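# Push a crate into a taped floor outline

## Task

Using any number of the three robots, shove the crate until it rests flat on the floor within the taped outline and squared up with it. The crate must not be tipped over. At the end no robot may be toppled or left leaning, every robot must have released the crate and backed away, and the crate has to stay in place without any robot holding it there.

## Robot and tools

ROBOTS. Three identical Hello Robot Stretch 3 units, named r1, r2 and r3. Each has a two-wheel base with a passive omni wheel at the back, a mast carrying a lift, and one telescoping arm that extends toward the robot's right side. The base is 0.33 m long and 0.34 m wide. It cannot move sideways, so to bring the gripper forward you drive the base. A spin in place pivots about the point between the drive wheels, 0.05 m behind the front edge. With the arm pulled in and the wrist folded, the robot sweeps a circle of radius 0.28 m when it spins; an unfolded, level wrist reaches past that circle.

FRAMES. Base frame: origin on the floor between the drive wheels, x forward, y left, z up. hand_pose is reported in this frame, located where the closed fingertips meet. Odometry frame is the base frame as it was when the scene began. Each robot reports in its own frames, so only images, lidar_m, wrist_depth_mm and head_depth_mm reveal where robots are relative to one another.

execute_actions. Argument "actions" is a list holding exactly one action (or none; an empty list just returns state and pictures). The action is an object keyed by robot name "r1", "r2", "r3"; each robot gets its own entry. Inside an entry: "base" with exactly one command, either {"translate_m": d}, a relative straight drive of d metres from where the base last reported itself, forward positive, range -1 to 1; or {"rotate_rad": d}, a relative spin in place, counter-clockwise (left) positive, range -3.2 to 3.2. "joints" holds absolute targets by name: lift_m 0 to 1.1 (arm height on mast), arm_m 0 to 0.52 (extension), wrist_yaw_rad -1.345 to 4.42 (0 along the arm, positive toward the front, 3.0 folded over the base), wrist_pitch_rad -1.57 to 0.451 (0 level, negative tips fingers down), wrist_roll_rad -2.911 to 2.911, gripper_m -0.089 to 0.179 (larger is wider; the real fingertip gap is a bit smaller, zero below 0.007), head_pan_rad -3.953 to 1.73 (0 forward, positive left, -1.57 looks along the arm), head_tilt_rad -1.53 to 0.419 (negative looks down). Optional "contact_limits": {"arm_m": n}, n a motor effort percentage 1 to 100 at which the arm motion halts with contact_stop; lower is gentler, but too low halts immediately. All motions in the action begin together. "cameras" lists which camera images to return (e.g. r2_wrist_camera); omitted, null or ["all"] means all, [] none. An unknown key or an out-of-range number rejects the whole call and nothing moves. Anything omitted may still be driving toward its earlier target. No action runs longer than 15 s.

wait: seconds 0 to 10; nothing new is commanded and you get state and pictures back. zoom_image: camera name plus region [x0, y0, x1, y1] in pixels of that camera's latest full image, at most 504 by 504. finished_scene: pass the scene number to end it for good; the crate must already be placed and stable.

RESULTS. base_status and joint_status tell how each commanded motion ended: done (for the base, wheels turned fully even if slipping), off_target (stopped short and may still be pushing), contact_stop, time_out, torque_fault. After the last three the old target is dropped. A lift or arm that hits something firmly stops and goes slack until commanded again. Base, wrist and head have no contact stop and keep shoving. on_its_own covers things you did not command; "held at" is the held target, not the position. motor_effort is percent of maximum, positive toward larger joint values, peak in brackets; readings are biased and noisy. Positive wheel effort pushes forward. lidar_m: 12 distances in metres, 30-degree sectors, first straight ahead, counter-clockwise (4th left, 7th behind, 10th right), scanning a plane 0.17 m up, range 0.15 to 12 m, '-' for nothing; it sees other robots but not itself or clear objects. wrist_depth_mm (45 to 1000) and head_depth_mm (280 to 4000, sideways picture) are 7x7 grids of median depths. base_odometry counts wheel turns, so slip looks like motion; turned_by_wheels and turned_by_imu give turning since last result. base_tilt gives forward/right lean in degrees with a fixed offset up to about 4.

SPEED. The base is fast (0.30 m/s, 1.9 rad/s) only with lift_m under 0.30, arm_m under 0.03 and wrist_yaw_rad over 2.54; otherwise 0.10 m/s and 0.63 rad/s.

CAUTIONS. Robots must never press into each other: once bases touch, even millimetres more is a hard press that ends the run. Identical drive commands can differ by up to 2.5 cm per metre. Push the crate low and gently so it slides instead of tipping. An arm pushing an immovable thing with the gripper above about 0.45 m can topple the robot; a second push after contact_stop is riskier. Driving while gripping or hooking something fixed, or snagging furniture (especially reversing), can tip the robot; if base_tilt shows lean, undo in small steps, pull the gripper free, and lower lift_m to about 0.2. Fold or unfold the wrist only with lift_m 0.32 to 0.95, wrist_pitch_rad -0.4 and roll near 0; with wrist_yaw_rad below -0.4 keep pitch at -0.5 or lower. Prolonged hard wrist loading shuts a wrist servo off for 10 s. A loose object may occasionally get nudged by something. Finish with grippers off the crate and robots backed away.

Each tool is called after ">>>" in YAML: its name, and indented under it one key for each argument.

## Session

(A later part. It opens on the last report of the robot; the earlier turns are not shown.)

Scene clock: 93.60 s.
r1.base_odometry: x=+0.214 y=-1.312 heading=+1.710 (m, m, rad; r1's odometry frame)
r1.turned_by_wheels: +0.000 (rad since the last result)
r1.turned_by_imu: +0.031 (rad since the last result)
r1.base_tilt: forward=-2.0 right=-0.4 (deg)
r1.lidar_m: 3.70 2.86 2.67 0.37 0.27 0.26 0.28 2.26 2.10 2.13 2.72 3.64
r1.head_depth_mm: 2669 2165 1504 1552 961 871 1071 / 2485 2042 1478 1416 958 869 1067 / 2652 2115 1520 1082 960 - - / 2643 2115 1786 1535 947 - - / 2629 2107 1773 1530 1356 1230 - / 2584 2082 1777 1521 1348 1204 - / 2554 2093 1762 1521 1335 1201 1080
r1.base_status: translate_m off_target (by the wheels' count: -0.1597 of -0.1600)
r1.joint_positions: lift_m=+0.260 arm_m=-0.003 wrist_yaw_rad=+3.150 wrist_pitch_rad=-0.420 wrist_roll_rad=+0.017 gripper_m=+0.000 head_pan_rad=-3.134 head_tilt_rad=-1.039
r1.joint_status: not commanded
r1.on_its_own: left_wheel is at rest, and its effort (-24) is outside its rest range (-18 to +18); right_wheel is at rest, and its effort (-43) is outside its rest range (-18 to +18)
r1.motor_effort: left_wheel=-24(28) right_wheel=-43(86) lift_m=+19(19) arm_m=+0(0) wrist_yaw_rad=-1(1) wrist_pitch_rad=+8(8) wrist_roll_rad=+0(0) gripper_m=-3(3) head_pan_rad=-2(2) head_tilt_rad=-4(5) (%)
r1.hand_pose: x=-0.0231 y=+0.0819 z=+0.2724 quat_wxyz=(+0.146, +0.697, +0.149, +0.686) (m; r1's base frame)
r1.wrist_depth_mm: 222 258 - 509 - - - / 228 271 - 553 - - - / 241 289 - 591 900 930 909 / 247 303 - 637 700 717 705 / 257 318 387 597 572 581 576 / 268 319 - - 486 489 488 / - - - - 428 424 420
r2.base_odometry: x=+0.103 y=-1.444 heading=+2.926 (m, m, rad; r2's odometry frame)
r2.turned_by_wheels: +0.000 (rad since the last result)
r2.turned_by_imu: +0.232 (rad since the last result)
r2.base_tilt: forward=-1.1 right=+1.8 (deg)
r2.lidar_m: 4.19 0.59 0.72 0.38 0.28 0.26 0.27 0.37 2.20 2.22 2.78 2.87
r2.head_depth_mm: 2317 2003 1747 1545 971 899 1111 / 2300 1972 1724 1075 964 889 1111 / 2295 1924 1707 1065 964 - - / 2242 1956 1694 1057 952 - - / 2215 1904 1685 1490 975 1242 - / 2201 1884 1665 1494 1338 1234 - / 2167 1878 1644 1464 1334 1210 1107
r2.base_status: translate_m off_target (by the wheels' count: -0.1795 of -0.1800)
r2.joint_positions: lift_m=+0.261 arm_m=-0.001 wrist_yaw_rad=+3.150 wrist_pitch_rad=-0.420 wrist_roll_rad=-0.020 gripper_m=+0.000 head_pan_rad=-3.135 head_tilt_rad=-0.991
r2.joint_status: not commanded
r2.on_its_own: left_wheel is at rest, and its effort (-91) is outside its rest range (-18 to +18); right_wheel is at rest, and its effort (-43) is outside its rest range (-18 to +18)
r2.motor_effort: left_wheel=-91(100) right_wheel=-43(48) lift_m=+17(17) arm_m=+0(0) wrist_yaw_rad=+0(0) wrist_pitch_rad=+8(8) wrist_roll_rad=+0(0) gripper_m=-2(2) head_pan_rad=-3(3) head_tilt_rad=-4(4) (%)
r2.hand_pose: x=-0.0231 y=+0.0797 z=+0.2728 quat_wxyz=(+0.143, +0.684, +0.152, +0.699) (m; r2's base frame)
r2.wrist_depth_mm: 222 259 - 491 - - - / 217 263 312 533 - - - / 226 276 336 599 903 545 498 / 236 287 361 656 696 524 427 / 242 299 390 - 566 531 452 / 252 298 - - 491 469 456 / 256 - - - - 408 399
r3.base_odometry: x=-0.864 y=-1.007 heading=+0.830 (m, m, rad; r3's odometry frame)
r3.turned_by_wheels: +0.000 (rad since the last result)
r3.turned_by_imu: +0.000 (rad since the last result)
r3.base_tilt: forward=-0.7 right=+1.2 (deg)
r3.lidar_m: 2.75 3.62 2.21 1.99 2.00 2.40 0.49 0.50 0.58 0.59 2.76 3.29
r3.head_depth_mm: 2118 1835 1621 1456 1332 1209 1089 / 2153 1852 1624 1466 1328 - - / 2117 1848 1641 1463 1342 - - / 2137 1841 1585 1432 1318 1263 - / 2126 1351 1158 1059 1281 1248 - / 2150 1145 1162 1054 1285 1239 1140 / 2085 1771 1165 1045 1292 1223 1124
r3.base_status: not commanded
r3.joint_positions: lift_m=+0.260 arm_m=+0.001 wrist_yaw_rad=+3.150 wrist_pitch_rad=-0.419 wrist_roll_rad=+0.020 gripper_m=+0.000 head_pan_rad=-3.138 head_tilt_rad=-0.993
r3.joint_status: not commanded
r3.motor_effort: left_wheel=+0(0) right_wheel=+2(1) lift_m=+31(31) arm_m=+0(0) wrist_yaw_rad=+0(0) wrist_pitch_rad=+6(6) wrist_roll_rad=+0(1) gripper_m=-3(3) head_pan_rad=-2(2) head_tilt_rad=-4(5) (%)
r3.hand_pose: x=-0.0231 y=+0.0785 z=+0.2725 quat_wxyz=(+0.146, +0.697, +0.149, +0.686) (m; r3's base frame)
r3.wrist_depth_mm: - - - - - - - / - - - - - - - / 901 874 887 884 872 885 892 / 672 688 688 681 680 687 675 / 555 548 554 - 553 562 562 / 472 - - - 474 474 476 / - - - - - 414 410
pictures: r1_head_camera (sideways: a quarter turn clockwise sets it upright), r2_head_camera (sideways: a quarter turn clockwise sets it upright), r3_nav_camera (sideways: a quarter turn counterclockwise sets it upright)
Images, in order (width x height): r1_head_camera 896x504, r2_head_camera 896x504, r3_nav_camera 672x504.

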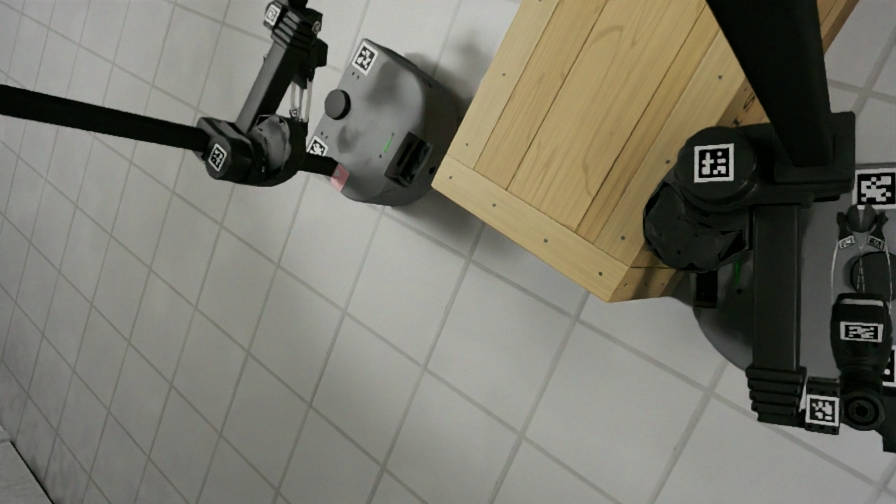

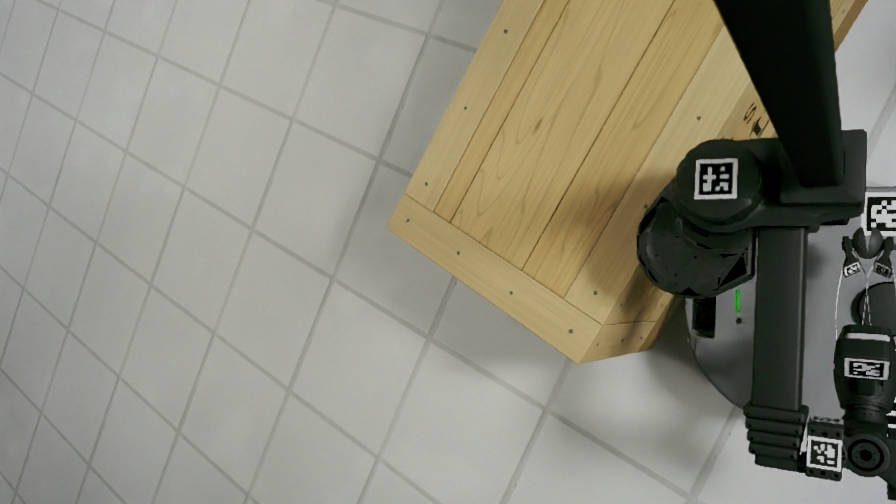

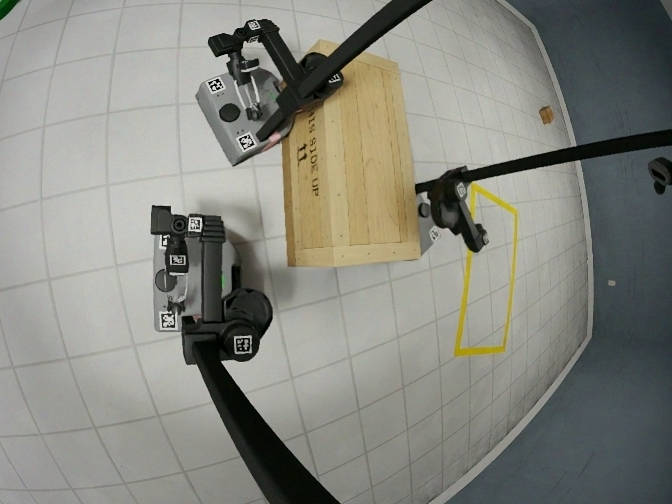

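>>> execute_actions:
  actions:
    - {"r1":{"base":{"rotate_rad":-0.3}},"r2":{"base":{"rotate_rad":-0.25}},"r3":{"base":{"translate_m":0.1}}}
  cameras: []

>>> execute_actions:
  actions:
    - {"r1":{"base":{"translate_m":-0.17}},"r2":{"base":{"translate_m":-0.15}}}
  cameras: ["r1_head_camera","r2_head_camera","r3_nav_camera","r3_head_camera"]

Scene clock: 99.00 s.
r1.base_odometry: x=+0.214 y=-1.312 heading=+1.411 (m, m, rad; r1's odometry frame)
r1.turned_by_wheels: -0.299 (rad since the last result)
r1.turned_by_imu: -0.243 (rad since the last result)
r1.base_tilt: forward=-2.0 right=-0.3 (deg)
r1.lidar_m: 3.63 3.27 2.69 0.52 0.31 0.27 0.27 0.32 2.11 2.10 2.33 3.68
r1.head_depth_mm: 2709 2160 1802 1316 960 882 1076 / 2669 2128 1802 1556 959 892 1064 / 2668 2110 1571 1078 956 - - / 2435 1248 1560 1079 948 - - / 2589 2112 1783 1522 961 1187 - / 2579 2102 1768 1524 1346 1213 - / 2570 2080 1767 1526 1338 1200 1082
r1.base_status: rotate_rad off_target (by the wheels' count: -0.2986 of -0.3000)
r1.joint_positions: lift_m=+0.260 arm_m=-0.003 wrist_yaw_rad=+3.150 wrist_pitch_rad=-0.419 wrist_roll_rad=+0.017 gripper_m=+0.000 head_pan_rad=-3.134 head_tilt_rad=-1.039
r1.joint_status: not commanded
r1.on_its_own: right_wheel is at rest, and its effort (-65) is outside its rest range (-18 to +18)
r1.motor_effort: left_wheel=-1(15) right_wheel=-65(72) lift_m=+19(20) arm_m=+0(0) wrist_yaw_rad=-1(1) wrist_pitch_rad=+8(8) wrist_roll_rad=+0(0) gripper_m=-1(3) head_pan_rad=-2(2) head_tilt_rad=-3(5) (%)
r1.hand_pose: x=-0.0231 y=+0.0820 z=+0.2725 quat_wxyz=(+0.146, +0.697, +0.149, +0.686) (m; r1's base frame)
r1.wrist_depth_mm: 256 315 - - - - - / 264 335 - - - - - / 270 345 - 893 892 915 927 / 277 358 - 722 721 707 714 / 283 370 480 623 569 570 577 / 289 361 - - 487 498 489 / - - - - 424 420 421
r2.base_odometry: x=+0.102 y=-1.444 heading=+2.678 (m, m, rad; r2's odometry frame)
r2.turned_by_wheels: -0.249 (rad since the last result)
r2.turned_by_imu: -0.207 (rad since the last result)
r2.base_tilt: forward=-1.2 right=+1.9 (deg)
r2.lidar_m: 4.21 0.62 0.63 0.51 0.31 0.27 0.27 0.32 2.21 2.20 2.44 2.86
r2.head_depth_mm: 2331 1990 1748 1280 973 897 1124 / 2319 1975 1731 1071 968 914 1117 / 2271 1942 1705 1063 960 - - / 2251 1920 1697 1058 954 - - / 2236 1921 1667 1051 952 1099 - / 2190 1882 1654 1483 985 1235 - / 2159 1865 1639 1466 1326 1210 1104
r2.base_status: rotate_rad off_target (by the wheels' count: -0.2488 of -0.2500)
r2.joint_positions: lift_m=+0.261 arm_m=-0.001 wrist_yaw_rad=+3.150 wrist_pitch_rad=-0.420 wrist_roll_rad=-0.020 gripper_m=+0.000 head_pan_rad=-3.135 head_tilt_rad=-0.991
r2.joint_status: not commanded
r2.on_its_own: right_wheel is at rest, and its effort (-37) is outside its rest range (-18 to +18)
r2.motor_effort: left_wheel=-1(65) right_wheel=-37(43) lift_m=+17(17) arm_m=+0(0) wrist_yaw_rad=+0(0) wrist_pitch_rad=+7(7) wrist_roll_rad=+0(0) gripper_m=-3(3) head_pan_rad=-3(3) head_tilt_rad=-4(4) (%)
r2.hand_pose: x=-0.0231 y=+0.0797 z=+0.2728 quat_wxyz=(+0.143, +0.684, +0.152, +0.699) (m; r2's base frame)
r2.wrist_depth_mm: 243 294 - - - - - / 240 302 368 - - - 642 / 246 311 404 970 918 549 507 / 251 320 432 716 697 528 440 / 256 330 460 - 576 536 483 / 260 319 - - 498 471 460 / 258 - - - - 407 399
r3.base_odometry: x=-0.797 y=-0.933 heading=+0.830 (m, m, rad; r3's odometry frame)
r3.turned_by_wheels: +0.000 (rad since the last result)
r3.turned_by_imu: +0.000 (rad since the last result)
r3.base_tilt: forward=-0.7 right=+1.2 (deg)
r3.lidar_m: 2.66 3.66 2.24 2.01 2.01 2.42 0.59 0.60 0.60 2.73 2.74 2.74
r3.head_depth_mm: 2128 1838 1623 1465 1328 1213 1090 / 2110 1841 1635 1461 1326 - - / 2125 1851 1647 1468 1336 - - / 2125 1857 1588 1427 1336 1267 - / 2132 1560 1163 1123 1335 1242 - / 2153 1204 1162 1112 1333 1236 1140 / 2062 1814 1171 1108 1332 1215 1127
r3.base_status: done
r3.joint_positions: lift_m=+0.260 arm_m=+0.001 wrist_yaw_rad=+3.150 wrist_pitch_rad=-0.419 wrist_roll_rad=+0.020 gripper_m=+0.000 head_pan_rad=-3.138 head_tilt_rad=-0.993
r3.joint_status: not commanded
r3.motor_effort: left_wheel=+0(8) right_wheel=+2(10) lift_m=+31(31) arm_m=+0(0) wrist_yaw_rad=+0(0) wrist_pitch_rad=+6(6) wrist_roll_rad=+0(0) gripper_m=-3(3) head_pan_rad=-2(2) head_tilt_rad=-4(5) (%)
r3.hand_pose: x=-0.0231 y=+0.0785 z=+0.2725 quat_wxyz=(+0.146, +0.697, +0.149, +0.686) (m; r3's base frame)
r3.wrist_depth_mm: - - - - - - - / - - - - - - - / 866 890 883 907 902 878 864 / 691 690 682 687 686 703 689 / 548 552 567 - 566 557 561 / 476 - - - 470 474 476 / - - - - - 410 414
pictures: none
No camera images: the call's "cameras" was empty. Leave "cameras" out to get every camera's image.

Scene clock: 100.83 s.
r1.base_odometry: x=+0.187 y=-1.479 heading=+1.411 (m, m, rad; r1's odometry frame)
r1.turned_by_wheels: +0.000 (rad since the last result)
r1.turned_by_imu: +0.023 (rad since the last result)
r1.base_tilt: forward=-1.9 right=-0.4 (deg)
r1.lidar_m: 3.81 3.24 0.55 0.30 0.25 0.25 0.29 2.49 2.07 2.07 2.32 3.81
r1.head_depth_mm: 2659 2139 1787 1552 958 871 899 / 2654 2139 1687 1545 954 862 1062 / 2631 2129 1467 1081 952 - - / 2362 1214 1457 1461 967 - - / 2579 2117 1760 1535 1322 1233 - / 2591 2078 1771 1535 1352 1209 - / 2516 2084 1762 1521 1342 1197 1077
r1.base_status: translate_m off_target (by the wheels' count: -0.1695 of -0.1700)
r1.joint_positions: lift_m=+0.260 arm_m=-0.003 wrist_yaw_rad=+3.150 wrist_pitch_rad=-0.419 wrist_roll_rad=+0.017 gripper_m=+0.000 head_pan_rad=-3.134 head_tilt_rad=-1.041
r1.joint_status: not commanded
r1.on_its_own: left_wheel is at rest, and its effort (-48) is outside its rest range (-18 to +18); right_wheel is at rest, and its effort (-58) is outside its rest range (-18 to +18)
r1.motor_effort: left_wheel=-48(49) right_wheel=-58(95) lift_m=+20(20) arm_m=+0(1) wrist_yaw_rad=+0(1) wrist_pitch_rad=+7(8) wrist_roll_rad=+0(0) gripper_m=-1(3) head_pan_rad=-2(2) head_tilt_rad=-3(4) (%)
r1.hand_pose: x=-0.0231 y=+0.0820 z=+0.2725 quat_wxyz=(+0.146, +0.697, +0.149, +0.686) (m; r1's base frame)
r1.wrist_depth_mm: 202 230 - 373 520 - - / 212 243 - 400 - - - / 222 260 - 433 823 918 917 / 234 276 - 489 664 724 714 / 248 293 344 532 577 581 574 / 258 302 - - 486 492 487 / - - - - 432 421 426
r2.base_odometry: x=+0.236 y=-1.511 heading=+2.678 (m, m, rad; r2's odometry frame)
r2.turned_by_wheels: +0.000 (rad since the last result)
r2.turned_by_imu: +0.086 (rad since the last result)
r2.base_tilt: forward=-1.1 right=+1.8 (deg)
r2.lidar_m: 4.24 0.67 0.48 0.28 0.25 0.25 0.29 2.48 2.15 2.15 2.50 2.87
r2.head_depth_mm: 2334 2003 1743 1540 974 899 802 / 2335 1965 1709 1081 966 878 1099 / 2273 1954 1690 1068 962 - - / 2242 1941 1688 1055 966 - - / 2238 1909 1669 1499 1103 1259 - / 2198 1891 1669 1477 1332 1235 - / 2165 1881 1647 1472 1323 1201 1107
r2.base_status: translate_m off_target (by the wheels' count: -0.1496 of -0.1500)
r2.joint_positions: lift_m=+0.261 arm_m=-0.001 wrist_yaw_rad=+3.150 wrist_pitch_rad=-0.420 wrist_roll_rad=-0.020 gripper_m=+0.000 head_pan_rad=-3.135 head_tilt_rad=-0.991
r2.joint_status: not commanded
r2.on_its_own: left_wheel is at rest, and its effort (-51) is outside its rest range (-18 to +18); right_wheel is at rest, and its effort (-45) is outside its rest range (-18 to +18)
r2.motor_effort: left_wheel=-51(100) right_wheel=-45(49) lift_m=+17(17) arm_m=+0(0) wrist_yaw_rad=-1(0) wrist_pitch_rad=+7(8) wrist_roll_rad=+0(0) gripper_m=-2(3) head_pan_rad=-3(3) head_tilt_rad=-4(4) (%)
r2.hand_pose: x=-0.0231 y=+0.0797 z=+0.2728 quat_wxyz=(+0.143, +0.684, +0.152, +0.699) (m; r2's base frame)
r2.wrist_depth_mm: 202 223 - 323 415 - - / 201 232 261 353 468 - 661 / 213 246 280 395 519 659 505 / 224 262 307 434 602 622 480 / 236 278 334 - 568 558 512 / 250 289 - - 496 472 459 / 263 - - - - 407 399
r3.base_odometry: x=-0.797 y=-0.933 heading=+0.830 (m, m, rad; r3's odometry frame)
r3.turned_by_wheels: +0.000 (rad since the last result)
r3.turned_by_imu: +0.000 (rad since the last result)
r3.base_tilt: forward=-0.7 right=+1.3 (deg)
r3.lidar_m: 2.66 3.66 2.24 2.01 2.02 2.42 0.48 0.39 0.66 2.73 2.74 2.75
r3.head_depth_mm: 2112 1834 1619 1464 1332 1210 1092 / 2112 1840 1636 1469 1331 - - / 2131 1848 1635 1471 1328 - - / 2135 1838 1507 1339 1330 1268 - / 2150 1310 1160 1041 1136 1241 - / 2171 1149 1145 1040 1136 1231 1138 / 2075 1815 1161 1045 1290 1223 1130
r3.base_status: not commanded
r3.joint_positions: lift_m=+0.260 arm_m=+0.001 wrist_yaw_rad=+3.150 wrist_pitch_rad=-0.419 wrist_roll_rad=+0.020 gripper_m=+0.000 head_pan_rad=-3.138 head_tilt_rad=-0.993
r3.joint_status: not commanded
r3.motor_effort: left_wheel=+0(0) right_wheel=+2(2) lift_m=+31(31) arm_m=+0(0) wrist_yaw_rad=+0(0) wrist_pitch_rad=+6(6) wrist_roll_rad=-1(0) gripper_m=-3(3) head_pan_rad=-2(2) head_tilt_rad=-5(5) (%)
r3.hand_pose: x=-0.0231 y=+0.0785 z=+0.2725 quat_wxyz=(+0.146, +0.697, +0.149, +0.686) (m; r3's base frame)
r3.wrist_depth_mm: - - - - - - - / - - - - - - - / 885 907 873 893 867 892 873 / 680 672 679 671 689 692 685 / 563 551 552 - 570 558 565 / 473 - - - 479 478 473 / - - - - - 408 415
pictures: r1_head_camera (sideways: a quarter turn clockwise sets it upright), r2_head_camera (sideways: a quarter turn clockwise sets it upright), r3_head_camera (sideways: a quarter turn clockwise sets it upright), r3_nav_camera (sideways: a quarter turn counterclockwise sets it upright)
Images, in order (width x height): r1_head_camera 896x504, r2_head_camera 896x504, r3_head_camera 896x504, r3_nav_camera 672x504.

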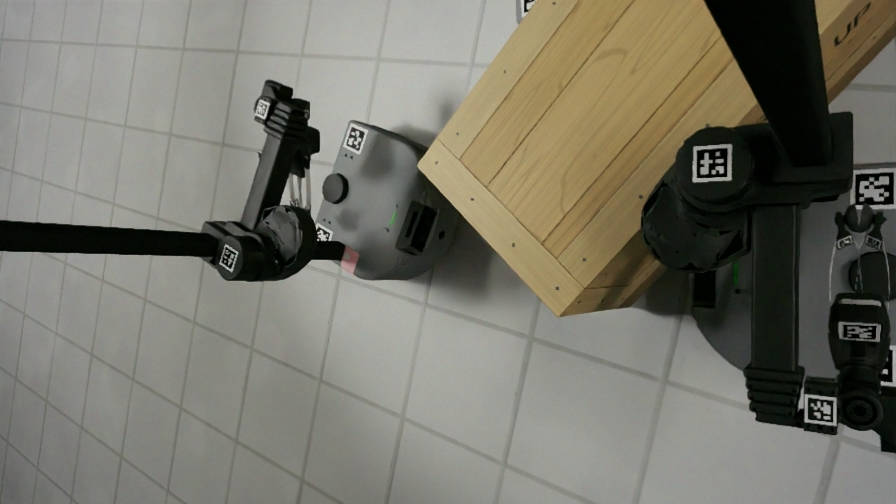

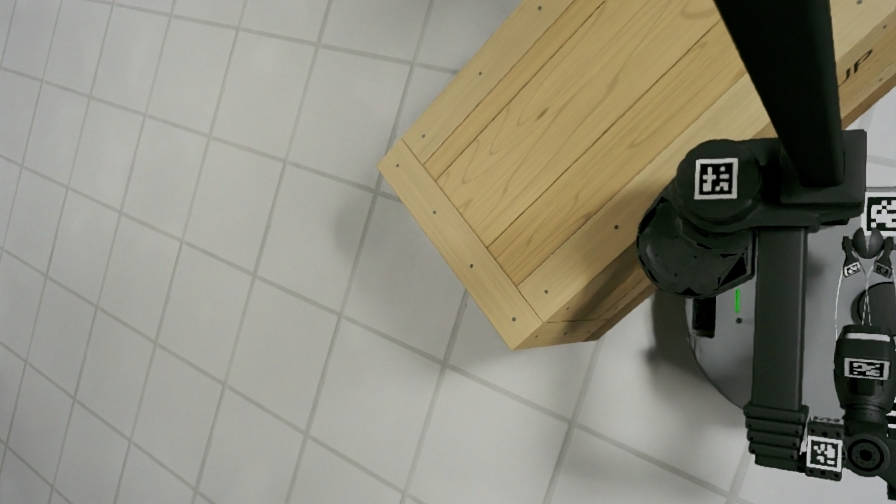

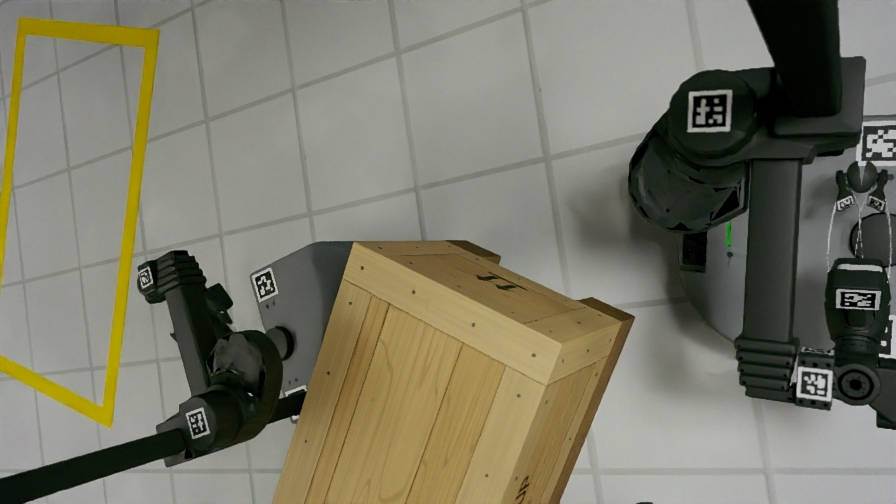

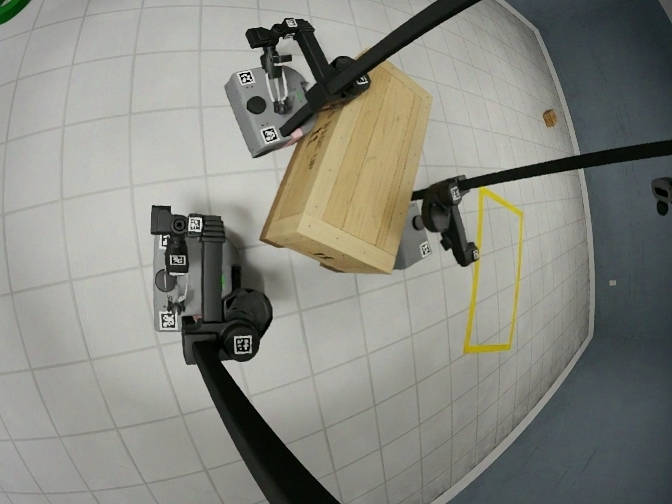

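>>> execute_actions:
  actions:
    - {"r1":{"base":{"rotate_rad":0.6}},"r2":{"base":{"rotate_rad":0.93}},"r3":{"base":{"rotate_rad":1.29}}}
  cameras: []

>>> execute_actions:
  actions:
    - {"r1":{"base":{"translate_m":0.5}},"r2":{"base":{"translate_m":-0.29}},"r3":{"base":{"translate_m":-0.34}}}
  cameras: ["r3_nav_camera"]

Scene clock: 110.93 s.
r1.base_odometry: x=+0.187 y=-1.479 heading=+2.011 (m, m, rad; r1's odometry frame)
r1.turned_by_wheels: +0.600 (rad since the last result)
r1.turned_by_imu: +0.603 (rad since the last result)
r1.base_tilt: forward=-2.0 right=-0.3 (deg)
r1.lidar_m: 3.10 0.48 0.29 0.25 0.25 0.30 2.37 2.07 2.07 2.42 3.81 3.80
r1.head_depth_mm: 2688 2150 1803 1552 959 869 758 / 2638 2137 1786 1539 955 865 898 / 2624 2152 1806 1546 1355 - - / 2514 2093 1785 1540 1349 - - / 2352 2119 1764 1518 1355 1241 - / 2219 2081 1743 1523 1333 1200 - / 2046 2063 1766 1529 1338 1198 1084
r1.base_status: done
r1.joint_positions: lift_m=+0.260 arm_m=-0.003 wrist_yaw_rad=+3.150 wrist_pitch_rad=-0.419 wrist_roll_rad=+0.017 gripper_m=+0.000 head_pan_rad=-3.134 head_tilt_rad=-1.041
r1.joint_status: not commanded
r1.motor_effort: left_wheel=+0(46) right_wheel=+3(40) lift_m=+20(20) arm_m=+0(0) wrist_yaw_rad=-1(1) wrist_pitch_rad=+7(7) wrist_roll_rad=+0(0) gripper_m=-3(1) head_pan_rad=-2(2) head_tilt_rad=-3(3) (%)
r1.hand_pose: x=-0.0231 y=+0.0820 z=+0.2725 quat_wxyz=(+0.146, +0.697, +0.149, +0.686) (m; r1's base frame)
r1.wrist_depth_mm: 228 237 - 270 290 314 340 / 243 255 - 296 318 345 380 / 262 276 - 324 350 385 425 / 284 302 - 357 394 434 483 / 309 332 349 384 440 492 547 / 336 357 - - 478 485 492 / - - - - 426 420 425
r2.base_odometry: x=+0.236 y=-1.511 heading=-2.675 (m, m, rad; r2's odometry frame)
r2.turned_by_wheels: +0.930 (rad since the last result)
r2.turned_by_imu: +0.939 (rad since the last result)
r2.base_tilt: forward=-1.2 right=+1.8 (deg)
r2.lidar_m: 0.61 0.30 0.25 0.25 0.27 0.43 2.17 2.15 2.35 2.87 4.23 0.68
r2.head_depth_mm: 2358 1987 1736 1531 1380 896 791 / 2296 1974 1718 1526 1369 1100 894 / 2266 1953 1701 1520 1368 - - / 2211 1927 1689 1504 1360 - - / 2178 1895 1672 1487 1338 1250 - / 2117 1883 1667 1485 1340 1230 - / 2060 1873 1643 1465 1322 1210 1111
r2.base_status: done
r2.joint_positions: lift_m=+0.261 arm_m=-0.001 wrist_yaw_rad=+3.150 wrist_pitch_rad=-0.420 wrist_roll_rad=-0.020 gripper_m=+0.000 head_pan_rad=-3.135 head_tilt_rad=-0.991
r2.joint_status: not commanded
r2.motor_effort: left_wheel=-3(56) right_wheel=+1(36) lift_m=+17(17) arm_m=+0(0) wrist_yaw_rad=+0(0) wrist_pitch_rad=+7(7) wrist_roll_rad=+0(0) gripper_m=-1(2) head_pan_rad=-3(3) head_tilt_rad=-3(4) (%)
r2.hand_pose: x=-0.0231 y=+0.0797 z=+0.2728 quat_wxyz=(+0.143, +0.684, +0.152, +0.699) (m; r2's base frame)
r2.wrist_depth_mm: 328 303 - 272 258 248 236 / 370 337 325 297 284 269 256 / - 377 362 328 314 293 279 / 796 430 401 363 345 321 301 / 634 501 453 - 378 356 336 / 533 524 - - 417 403 374 / 451 - - - - 408 397
r3.base_odometry: x=-0.797 y=-0.933 heading=+2.120 (m, m, rad; r3's odometry frame)
r3.turned_by_wheels: +1.290 (rad since the last result)
r3.turned_by_imu: +1.266 (rad since the last result)
r3.base_tilt: forward=-0.7 right=+1.3 (deg)
r3.lidar_m: 2.05 2.01 2.11 2.95 0.40 0.43 0.66 2.73 2.85 2.66 3.84 2.78
r3.head_depth_mm: 796 1249 1200 1209 1140 1180 1093 / 2134 1133 1144 1381 1329 - - / 2102 1859 1204 1320 1333 - - / 2143 1855 1063 1326 1331 1261 - / 2129 1868 1655 1477 1330 1238 - / 2172 1857 1650 1481 1342 1235 1141 / 2166 1883 1654 1479 1340 1227 1128
r3.base_status: done
r3.joint_positions: lift_m=+0.260 arm_m=+0.001 wrist_yaw_rad=+3.150 wrist_pitch_rad=-0.419 wrist_roll_rad=+0.020 gripper_m=+0.000 head_pan_rad=-3.138 head_tilt_rad=-0.993
r3.joint_status: not commanded
r3.motor_effort: left_wheel=-1(8) right_wheel=+4(15) lift_m=+30(31) arm_m=-1(1) wrist_yaw_rad=+0(0) wrist_pitch_rad=+7(7) wrist_roll_rad=+0(0) gripper_m=-3(3) head_pan_rad=-2(2) head_tilt_rad=-5(5) (%)
r3.hand_pose: x=-0.0231 y=+0.0785 z=+0.2725 quat_wxyz=(+0.146, +0.697, +0.149, +0.686) (m; r3's base frame)
r3.wrist_depth_mm: 343 370 - - - - - / 378 379 538 - - - - / 422 424 558 873 881 880 875 / 477 464 621 690 688 675 697 / 525 517 562 - 551 563 563 / 469 - - - 465 479 476 / - - - - - 410 412
pictures: none
No camera images: the call's "cameras" was empty. Leave "cameras" out to get every camera's image.

Scene clock: 114.33 s.
r1.base_odometry: x=-0.026 y=-1.027 heading=+2.011 (m, m, rad; r1's odometry frame)
r1.turned_by_wheels: +0.000 (rad since the last result)
r1.turned_by_imu: +0.002 (rad since the last result)
r1.base_tilt: forward=-1.9 right=-0.4 (deg)
r1.lidar_m: 2.68 2.35 2.34 0.37 0.37 0.43 0.78 2.43 2.43 2.84 3.46 3.46
r1.head_depth_mm: 2654 2156 1267 1087 959 898 1076 / 2629 2122 1793 1108 1064 1159 1064 / 2613 2116 1791 1385 1329 - - / 2610 2129 1793 1540 1355 - - / 2599 2101 1763 1525 1348 1236 - / 2479 2098 1753 1518 1339 1208 - / 2386 2072 1738 1516 1334 1185 1082
r1.base_status: done
r1.joint_positions: lift_m=+0.260 arm_m=-0.003 wrist_yaw_rad=+3.150 wrist_pitch_rad=-0.419 wrist_roll_rad=+0.017 gripper_m=+0.000 head_pan_rad=-3.134 head_tilt_rad=-1.041
r1.joint_status: not commanded
r1.motor_effort: left_wheel=-1(5) right_wheel=+3(10) lift_m=+20(19) arm_m=+0(0) wrist_yaw_rad=+0(0) wrist_pitch_rad=+8(7) wrist_roll_rad=+0(0) gripper_m=-2(1) head_pan_rad=-1(2) head_tilt_rad=-3(4) (%)
r1.hand_pose: x=-0.0231 y=+0.0820 z=+0.2725 quat_wxyz=(+0.146, +0.697, +0.149, +0.686) (m; r1's base frame)
r1.wrist_depth_mm: 316 330 - - - - - / 340 358 - - - - - / 366 388 - 909 888 916 906 / 392 422 - 711 695 700 697 / 426 463 485 617 574 574 573 / 467 492 - - 490 486 485 / - - - - 432 422 424
r2.base_odometry: x=+0.495 y=-1.381 heading=-2.675 (m, m, rad; r2's odometry frame)
r2.turned_by_wheels: +0.000 (rad since the last result)
r2.turned_by_imu: -0.001 (rad since the last result)
r2.base_tilt: forward=-1.2 right=+1.7 (deg)
r2.lidar_m: 0.57 0.36 0.30 0.29 4.34 2.34 1.90 1.88 2.06 2.94 2.94 3.54
r2.head_depth_mm: 2232 1993 1737 1549 1387 1275 804 / 2179 1960 1729 1530 1380 1249 1064 / 2130 1939 1703 1514 1369 - - / 2067 1927 1687 1501 1347 - - / 1980 1919 1670 1489 1342 1254 - / 1918 1897 1656 1472 1334 1241 - / 1857 1864 1634 1465 1324 1207 1107
r2.base_status: done
r2.joint_positions: lift_m=+0.261 arm_m=-0.001 wrist_yaw_rad=+3.150 wrist_pitch_rad=-0.420 wrist_roll_rad=-0.020 gripper_m=+0.000 head_pan_rad=-3.135 head_tilt_rad=-0.991
r2.joint_status: not commanded
r2.motor_effort: left_wheel=-3(16) right_wheel=+1(4) lift_m=+17(17) arm_m=+0(0) wrist_yaw_rad=+0(0) wrist_pitch_rad=+7(7) wrist_roll_rad=+0(0) gripper_m=-2(2) head_pan_rad=-3(2) head_tilt_rad=-3(4) (%)
r2.hand_pose: x=-0.0231 y=+0.0797 z=+0.2728 quat_wxyz=(+0.143, +0.684, +0.152, +0.699) (m; r2's base frame)
r2.wrist_depth_mm: - - - 321 303 289 276 / - - - 350 332 315 300 / - - 993 389 364 343 325 / 789 767 748 430 400 376 355 / 629 623 608 - 442 419 390 / 516 528 - - 475 451 432 / 452 - - - - 408 401
r3.base_odometry: x=-0.620 y=-1.223 heading=+2.119 (m, m, rad; r3's odometry frame)
r3.turned_by_wheels: +0.000 (rad since the last result)
r3.turned_by_imu: -0.002 (rad since the last result)
r3.base_tilt: forward=-0.7 right=+1.3 (deg)
r3.lidar_m: 2.38 2.31 0.31 0.31 0.32 0.46 0.61 2.43 2.55 2.71 4.00 3.19
r3.head_depth_mm: 727 1789 1634 1266 1198 1147 1067 / 2148 1038 1024 1405 1329 - - / 2132 1853 1074 1284 1331 - - / 2118 1850 1065 1268 1339 1267 - / 2120 1860 1615 1437 1329 1245 - / 2151 1880 1656 1480 1343 1234 1144 / 2149 1869 1654 1487 1338 1229 1129
r3.base_status: done
r3.joint_positions: lift_m=+0.260 arm_m=+0.001 wrist_yaw_rad=+3.150 wrist_pitch_rad=-0.419 wrist_roll_rad=+0.020 gripper_m=+0.000 head_pan_rad=-3.138 head_tilt_rad=-0.993
r3.joint_status: not commanded
r3.motor_effort: left_wheel=-1(10) right_wheel=+4(8) lift_m=+31(31) arm_m=-1(0) wrist_yaw_rad=+0(0) wrist_pitch_rad=+6(6) wrist_roll_rad=+0(0) gripper_m=-3(3) head_pan_rad=-2(2) head_tilt_rad=-5(4) (%)
r3.hand_pose: x=-0.0231 y=+0.0785 z=+0.2725 quat_wxyz=(+0.146, +0.697, +0.149, +0.686) (m; r3's base frame)
r3.wrist_depth_mm: 356 346 - 325 317 - - / 393 386 378 353 352 - - / 439 428 412 393 387 865 894 / 503 477 467 435 439 685 699 / 547 545 521 - 520 560 553 / 475 - - - 481 477 477 / - - - - - 410 411
pictures: r3_nav_camera (sideways: a quarter turn counterclockwise sets it upright)
Images, in order (width x height): r3_nav_camera 672x504.

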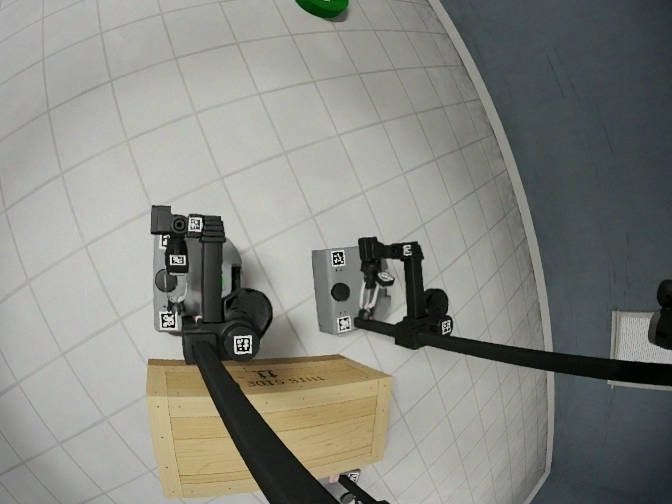

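>>> execute_actions:
  actions:
    - {"r1":{"base":{"translate_m":0.55},"joints":{"head_pan_rad":-2.5,"head_tilt_rad":-0.8}},"r2":{"base":{"rotate_rad":-1.71},"joints":{"head_tilt_rad":-0.85}},"r3":{"base":{"rotate_rad":-1.65},"joints":{"head_tilt_rad":-0.85}}}
  cameras: ["r2_head_camera","r3_head_camera","r3_nav_camera"]

Scene clock: 119.93 s.
r1.base_odometry: x=-0.260 y=-0.529 heading=+2.011 (m, m, rad; r1's odometry frame)
r1.turned_by_wheels: +0.000 (rad since the last result)
r1.turned_by_imu: +0.002 (rad since the last result)
r1.base_tilt: forward=-2.0 right=-0.6 (deg)
r1.lidar_m: 2.22 1.95 1.94 2.28 1.01 0.73 1.05 2.83 2.83 3.33 3.08 3.06
r1.head_depth_mm: 2562 3002 2482 1921 1567 1319 1151 / 2550 2933 2469 1916 1560 1322 1145 / 2511 2861 2490 1916 1553 1323 1145 / 2446 2844 2446 1902 1547 1313 1133 / 2425 2794 2430 1884 1544 1308 1130 / 2412 2712 2406 1889 1540 1299 1128 / 2402 2676 2395 1880 1535 1293 1125
r1.base_status: done
r1.joint_positions: lift_m=+0.260 arm_m=-0.003 wrist_yaw_rad=+3.150 wrist_pitch_rad=-0.419 wrist_roll_rad=+0.017 gripper_m=+0.000 head_pan_rad=-2.507 head_tilt_rad=-0.803
r1.joint_status: all done
r1.motor_effort: left_wheel=-2(4) right_wheel=+3(11) lift_m=+21(20) arm_m=+1(0) wrist_yaw_rad=+0(0) wrist_pitch_rad=+7(7) wrist_roll_rad=+0(0) gripper_m=-3(2) head_pan_rad=+2(28) head_tilt_rad=+1(18) (%)
r1.hand_pose: x=-0.0231 y=+0.0820 z=+0.2725 quat_wxyz=(+0.146, +0.697, +0.149, +0.686) (m; r1's base frame)
r1.wrist_depth_mm: - - - - - - - / 903 - - - - - - / 831 875 - 905 884 915 907 / 691 701 - 691 696 701 702 / 566 569 580 618 577 575 580 / 486 493 - - 482 487 483 / - - - - 430 422 422
r2.base_odometry: x=+0.495 y=-1.381 heading=+1.898 (m, m, rad; r2's odometry frame)
r2.turned_by_wheels: -1.710 (rad since the last result)
r2.turned_by_imu: -1.729 (rad since the last result)
r2.base_tilt: forward=-1.2 right=+1.9 (deg)
r2.lidar_m: 2.72 2.94 3.97 0.61 0.40 0.30 0.30 0.31 2.62 1.94 1.89 1.97
r2.head_depth_mm: 3205 2471 2021 1712 1049 926 1130 / 3126 2424 1996 1697 1036 914 1137 / 3053 2429 1981 1690 1033 924 - / 2996 2341 1959 1667 1020 916 - / 2963 2330 1940 1661 1007 911 - / 2939 2326 1917 1630 1432 1268 1170 / 2871 2288 1619 1557 1417 1254 1123
r2.base_status: done
r2.joint_positions: lift_m=+0.261 arm_m=-0.001 wrist_yaw_rad=+3.150 wrist_pitch_rad=-0.420 wrist_roll_rad=-0.020 gripper_m=+0.000 head_pan_rad=-3.135 head_tilt_rad=-0.852
r2.joint_status: all done
r2.motor_effort: left_wheel=+2(16) right_wheel=-2(4) lift_m=+17(17) arm_m=+0(0) wrist_yaw_rad=+0(0) wrist_pitch_rad=+7(7) wrist_roll_rad=+0(0) gripper_m=-3(2) head_pan_rad=-3(2) head_tilt_rad=+1(16) (%)
r2.hand_pose: x=-0.0231 y=+0.0797 z=+0.2728 quat_wxyz=(+0.143, +0.684, +0.152, +0.699) (m; r2's base frame)
r2.wrist_depth_mm: 323 434 - - - - - / 312 432 585 815 - - - / 314 429 624 600 858 882 843 / 312 433 639 654 678 673 651 / 312 429 587 - 575 555 549 / 312 398 - - 496 465 459 / 297 - - - - 410 400
r3.base_odometry: x=-0.620 y=-1.223 heading=+0.470 (m, m, rad; r3's odometry frame)
r3.turned_by_wheels: -1.650 (rad since the last result)
r3.turned_by_imu: -1.619 (rad since the last result)
r3.base_tilt: forward=-0.8 right=+1.2 (deg)
r3.lidar_m: 2.70 2.72 3.41 2.41 2.32 2.38 0.31 0.32 0.42 0.50 2.43 2.50
r3.head_depth_mm: 2783 2248 1874 1613 1418 1261 1138 / 2769 2222 1887 1620 1414 1265 - / 2808 2266 1885 1610 1381 1236 - / 2812 2243 1899 1624 1007 926 - / 2814 2265 1895 1635 1007 927 1155 / 2817 2298 1906 1643 1008 930 1143 / 2820 2279 1897 1641 1012 926 1147
r3.base_status: done
r3.joint_positions: lift_m=+0.260 arm_m=+0.001 wrist_yaw_rad=+3.150 wrist_pitch_rad=-0.419 wrist_roll_rad=+0.020 gripper_m=+0.000 head_pan_rad=-3.138 head_tilt_rad=-0.852
r3.joint_status: all done
r3.motor_effort: left_wheel=+2(11) right_wheel=-2(8) lift_m=+31(31) arm_m=-1(0) wrist_yaw_rad=-1(0) wrist_pitch_rad=+6(6) wrist_roll_rad=+0(0) gripper_m=-3(3) head_pan_rad=-2(2) head_tilt_rad=-1(22) (%)
r3.hand_pose: x=-0.0231 y=+0.0785 z=+0.2725 quat_wxyz=(+0.146, +0.697, +0.149, +0.686) (m; r3's base frame)
r3.wrist_depth_mm: - - - - - - - / - - - - - - - / 869 869 857 906 905 893 889 / 688 680 682 682 681 685 698 / 552 550 546 - 566 575 549 / 475 - - - 467 466 472 / - - - - - 408 408
pictures: r2_head_camera (sideways: a quarter turn clockwise sets it upright), r3_head_camera (sideways: a quarter turn clockwise sets it upright), r3_nav_camera (sideways: a quarter turn counterclockwise sets it upright)
Images, in order (width x height): r2_head_camera 896x504, r3_head_camera 896x504, r3_nav_camera 672x504.

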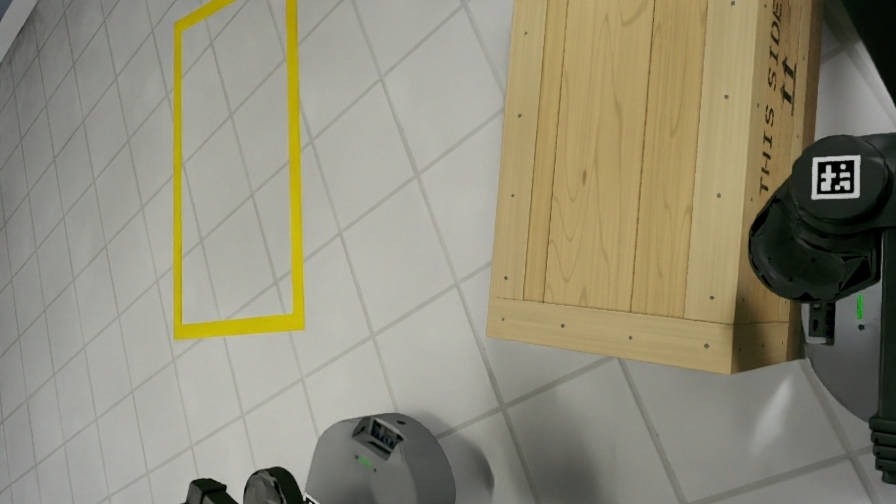

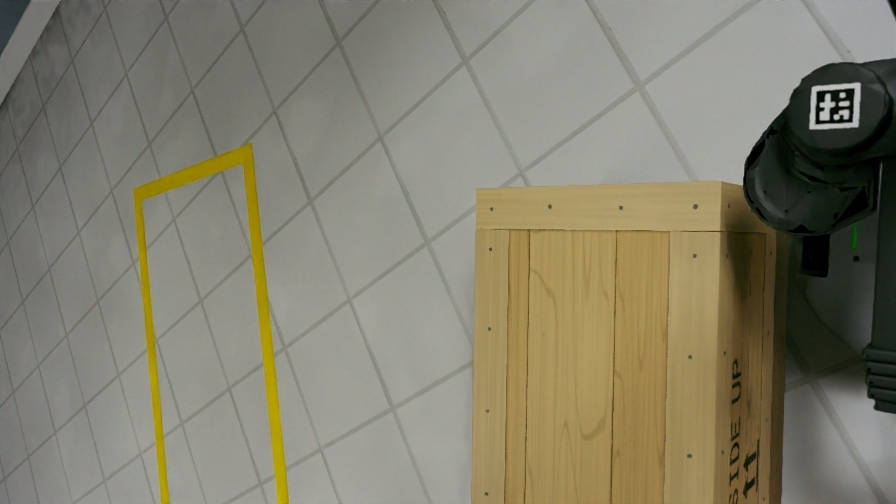

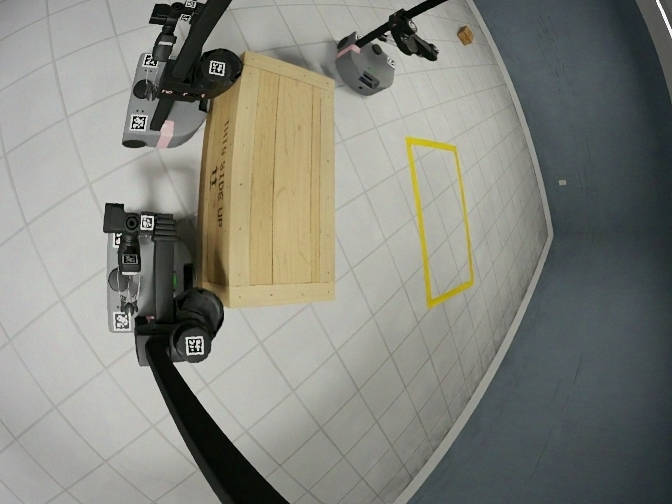

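>>> execute_actions:
  actions:
    - {"r1":{"base":{"translate_m":0.4},"joints":{"head_pan_rad":-2.7}},"r2":{"base":{"translate_m":-0.5}},"r3":{"base":{"translate_m":-0.54}}}
  cameras: ["r2_head_camera","r3_head_camera","r3_nav_camera"]

Scene clock: 125.87 s.
r1.base_odometry: x=-0.431 y=-0.167 heading=+2.010 (m, m, rad; r1's odometry frame)
r1.turned_by_wheels: +0.000 (rad since the last result)
r1.turned_by_imu: +0.002 (rad since the last result)
r1.base_tilt: forward=-1.9 right=-0.5 (deg)
r1.lidar_m: 1.90 1.65 1.66 1.93 3.49 0.92 0.91 3.13 3.13 3.20 2.79 2.79
r1.head_depth_mm: 3191 3508 1743 1454 1458 1317 1145 / 3101 3286 2474 1761 1572 1323 1144 / 3030 3286 2450 1919 1550 1316 1141 / 2871 3165 2441 1903 1559 1310 1134 / 2758 3056 2457 1886 1547 1309 1133 / 2670 2977 2383 1881 1545 1307 1121 / 2607 2874 2399 1863 1530 1298 1124
r1.base_status: done
r1.joint_positions: lift_m=+0.260 arm_m=-0.003 wrist_yaw_rad=+3.150 wrist_pitch_rad=-0.419 wrist_roll_rad=+0.017 gripper_m=+0.000 head_pan_rad=-2.693 head_tilt_rad=-0.803
r1.joint_status: all done
r1.motor_effort: left_wheel=-2(5) right_wheel=+3(11) lift_m=+20(20) arm_m=+1(0) wrist_yaw_rad=+0(1) wrist_pitch_rad=+8(8) wrist_roll_rad=+0(0) gripper_m=-2(2) head_pan_rad=-2(15) head_tilt_rad=+1(1) (%)
r1.hand_pose: x=-0.0231 y=+0.0820 z=+0.2725 quat_wxyz=(+0.146, +0.697, +0.149, +0.686) (m; r1's base frame)
r1.wrist_depth_mm: - - - - - - - / - - - - - - - / 900 913 - 898 909 928 889 / 689 691 - 695 682 705 717 / 572 581 571 624 577 583 572 / 485 501 - - 489 487 482 / - - - - 424 424 427
r2.base_odometry: x=+0.655 y=-1.854 heading=+1.897 (m, m, rad; r2's odometry frame)
r2.turned_by_wheels: -0.001 (rad since the last result)
r2.turned_by_imu: +0.079 (rad since the last result)
r2.base_tilt: forward=-1.1 right=+1.7 (deg)
r2.lidar_m: 3.13 3.12 3.47 0.63 0.58 0.32 0.27 0.27 2.66 2.08 2.05 2.19
r2.head_depth_mm: 3239 2495 2010 1205 1050 1087 1173 / 3140 2439 2006 1704 1039 970 1178 / 3106 2410 1972 1683 1036 946 - / 3058 2400 1962 1679 1027 920 - / 2998 2347 1941 1656 1017 899 976 / 2953 2374 1942 1635 1045 1208 1152 / 2862 2321 1897 1629 1421 1254 1127
r2.base_status: translate_m off_target (by the wheels' count: -0.4998 of -0.5000)
r2.joint_positions: lift_m=+0.261 arm_m=-0.001 wrist_yaw_rad=+3.150 wrist_pitch_rad=-0.419 wrist_roll_rad=-0.020 gripper_m=+0.000 head_pan_rad=-3.135 head_tilt_rad=-0.848
r2.joint_status: not commanded
r2.on_its_own: left_wheel is at rest, and its effort (-58) is outside its rest range (-18 to +18)
r2.motor_effort: left_wheel=-58(100) right_wheel=-1(43) lift_m=+18(19) arm_m=-1(1) wrist_yaw_rad=-1(2) wrist_pitch_rad=+7(7) wrist_roll_rad=+0(0) gripper_m=-2(2) head_pan_rad=-2(3) head_tilt_rad=-1(1) (%)
r2.hand_pose: x=-0.0232 y=+0.0798 z=+0.2730 quat_wxyz=(+0.143, +0.684, +0.152, +0.699) (m; r2's base frame)
r2.wrist_depth_mm: 470 - - - - - - / 441 822 - - - - - / 415 612 594 940 906 874 850 / 398 634 625 732 696 685 661 / 373 583 600 - 580 557 544 / 369 518 - - 492 471 459 / 336 - - - - 405 396
r3.base_odometry: x=-1.101 y=-1.468 heading=+0.469 (m, m, rad; r3's odometry frame)
r3.turned_by_wheels: -0.001 (rad since the last result)
r3.turned_by_imu: +0.084 (rad since the last result)
r3.base_tilt: forward=-0.7 right=+1.3 (deg)
r3.lidar_m: 3.19 4.44 2.74 2.10 2.07 2.15 0.27 0.27 0.30 0.47 0.49 2.85
r3.head_depth_mm: 2728 2234 1873 1623 1425 1264 1135 / 2793 2249 1879 1623 1420 1271 - / 2856 2243 1886 1632 1418 1273 - / 2845 2279 1898 1622 1025 910 - / 2809 2275 1915 1636 1009 899 964 / 2843 2286 1907 1635 1010 899 949 / 2873 2292 1922 1638 1012 900 878
r3.base_status: translate_m off_target (by the wheels' count: -0.5397 of -0.5400)
r3.joint_positions: lift_m=+0.260 arm_m=+0.001 wrist_yaw_rad=+3.150 wrist_pitch_rad=-0.418 wrist_roll_rad=+0.020 gripper_m=+0.000 head_pan_rad=-3.138 head_tilt_rad=-0.849
r3.joint_status: not commanded
r3.on_its_own: left_wheel is at rest, and its effort (-44) is outside its rest range (-18 to +18); right_wheel is at rest, and its effort (-40) is outside its rest range (-18 to +18)
r3.motor_effort: left_wheel=-44(77) right_wheel=-40(85) lift_m=+31(32) arm_m=-1(0) wrist_yaw_rad=+0(2) wrist_pitch_rad=+6(6) wrist_roll_rad=+1(0) gripper_m=-3(2) head_pan_rad=-2(2) head_tilt_rad=-1(1) (%)
r3.hand_pose: x=-0.0232 y=+0.0785 z=+0.2725 quat_wxyz=(+0.146, +0.697, +0.149, +0.686) (m; r3's base frame)
r3.wrist_depth_mm: - - - - - - - / - - - - - - - / 877 880 875 892 851 885 892 / 683 698 673 687 690 686 682 / 561 551 559 - 556 568 564 / 480 - - - 471 469 486 / - - - - - 412 416
pictures: r2_head_camera (sideways: a quarter turn clockwise sets it upright), r3_head_camera (sideways: a quarter turn clockwise sets it upright), r3_nav_camera (sideways: a quarter turn counterclockwise sets it upright)
Images, in order (width x height): r2_head_camera 896x504, r3_head_camera 896x504, r3_nav_camera 672x504.

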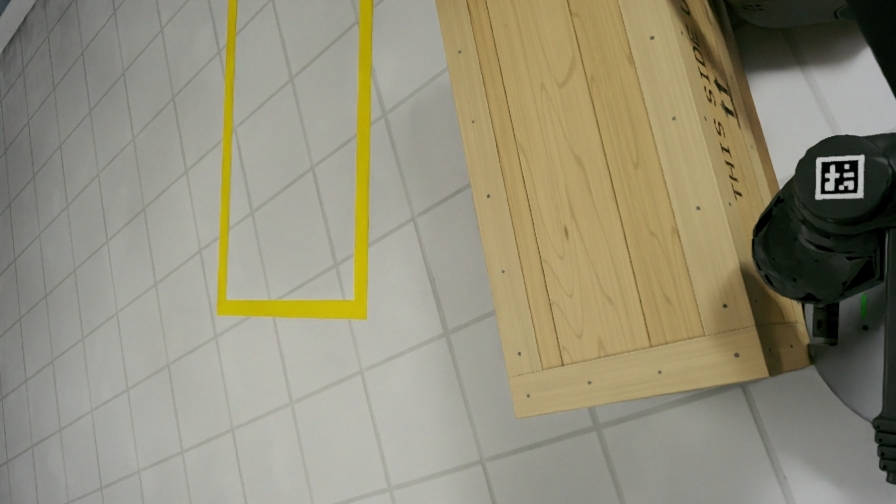

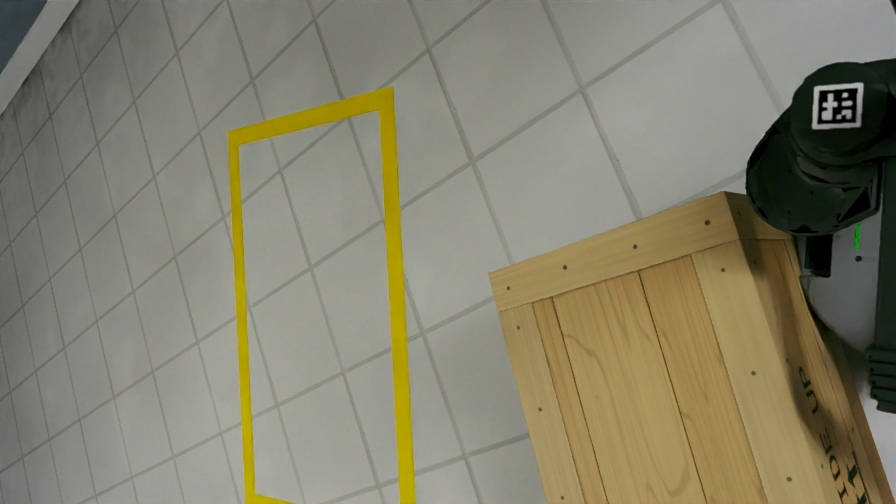

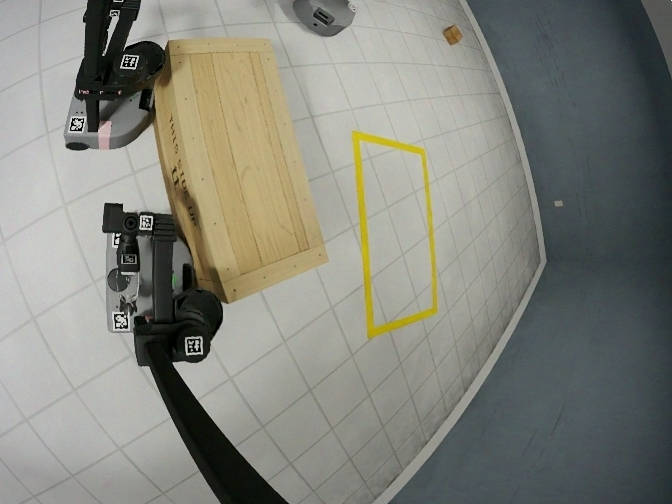

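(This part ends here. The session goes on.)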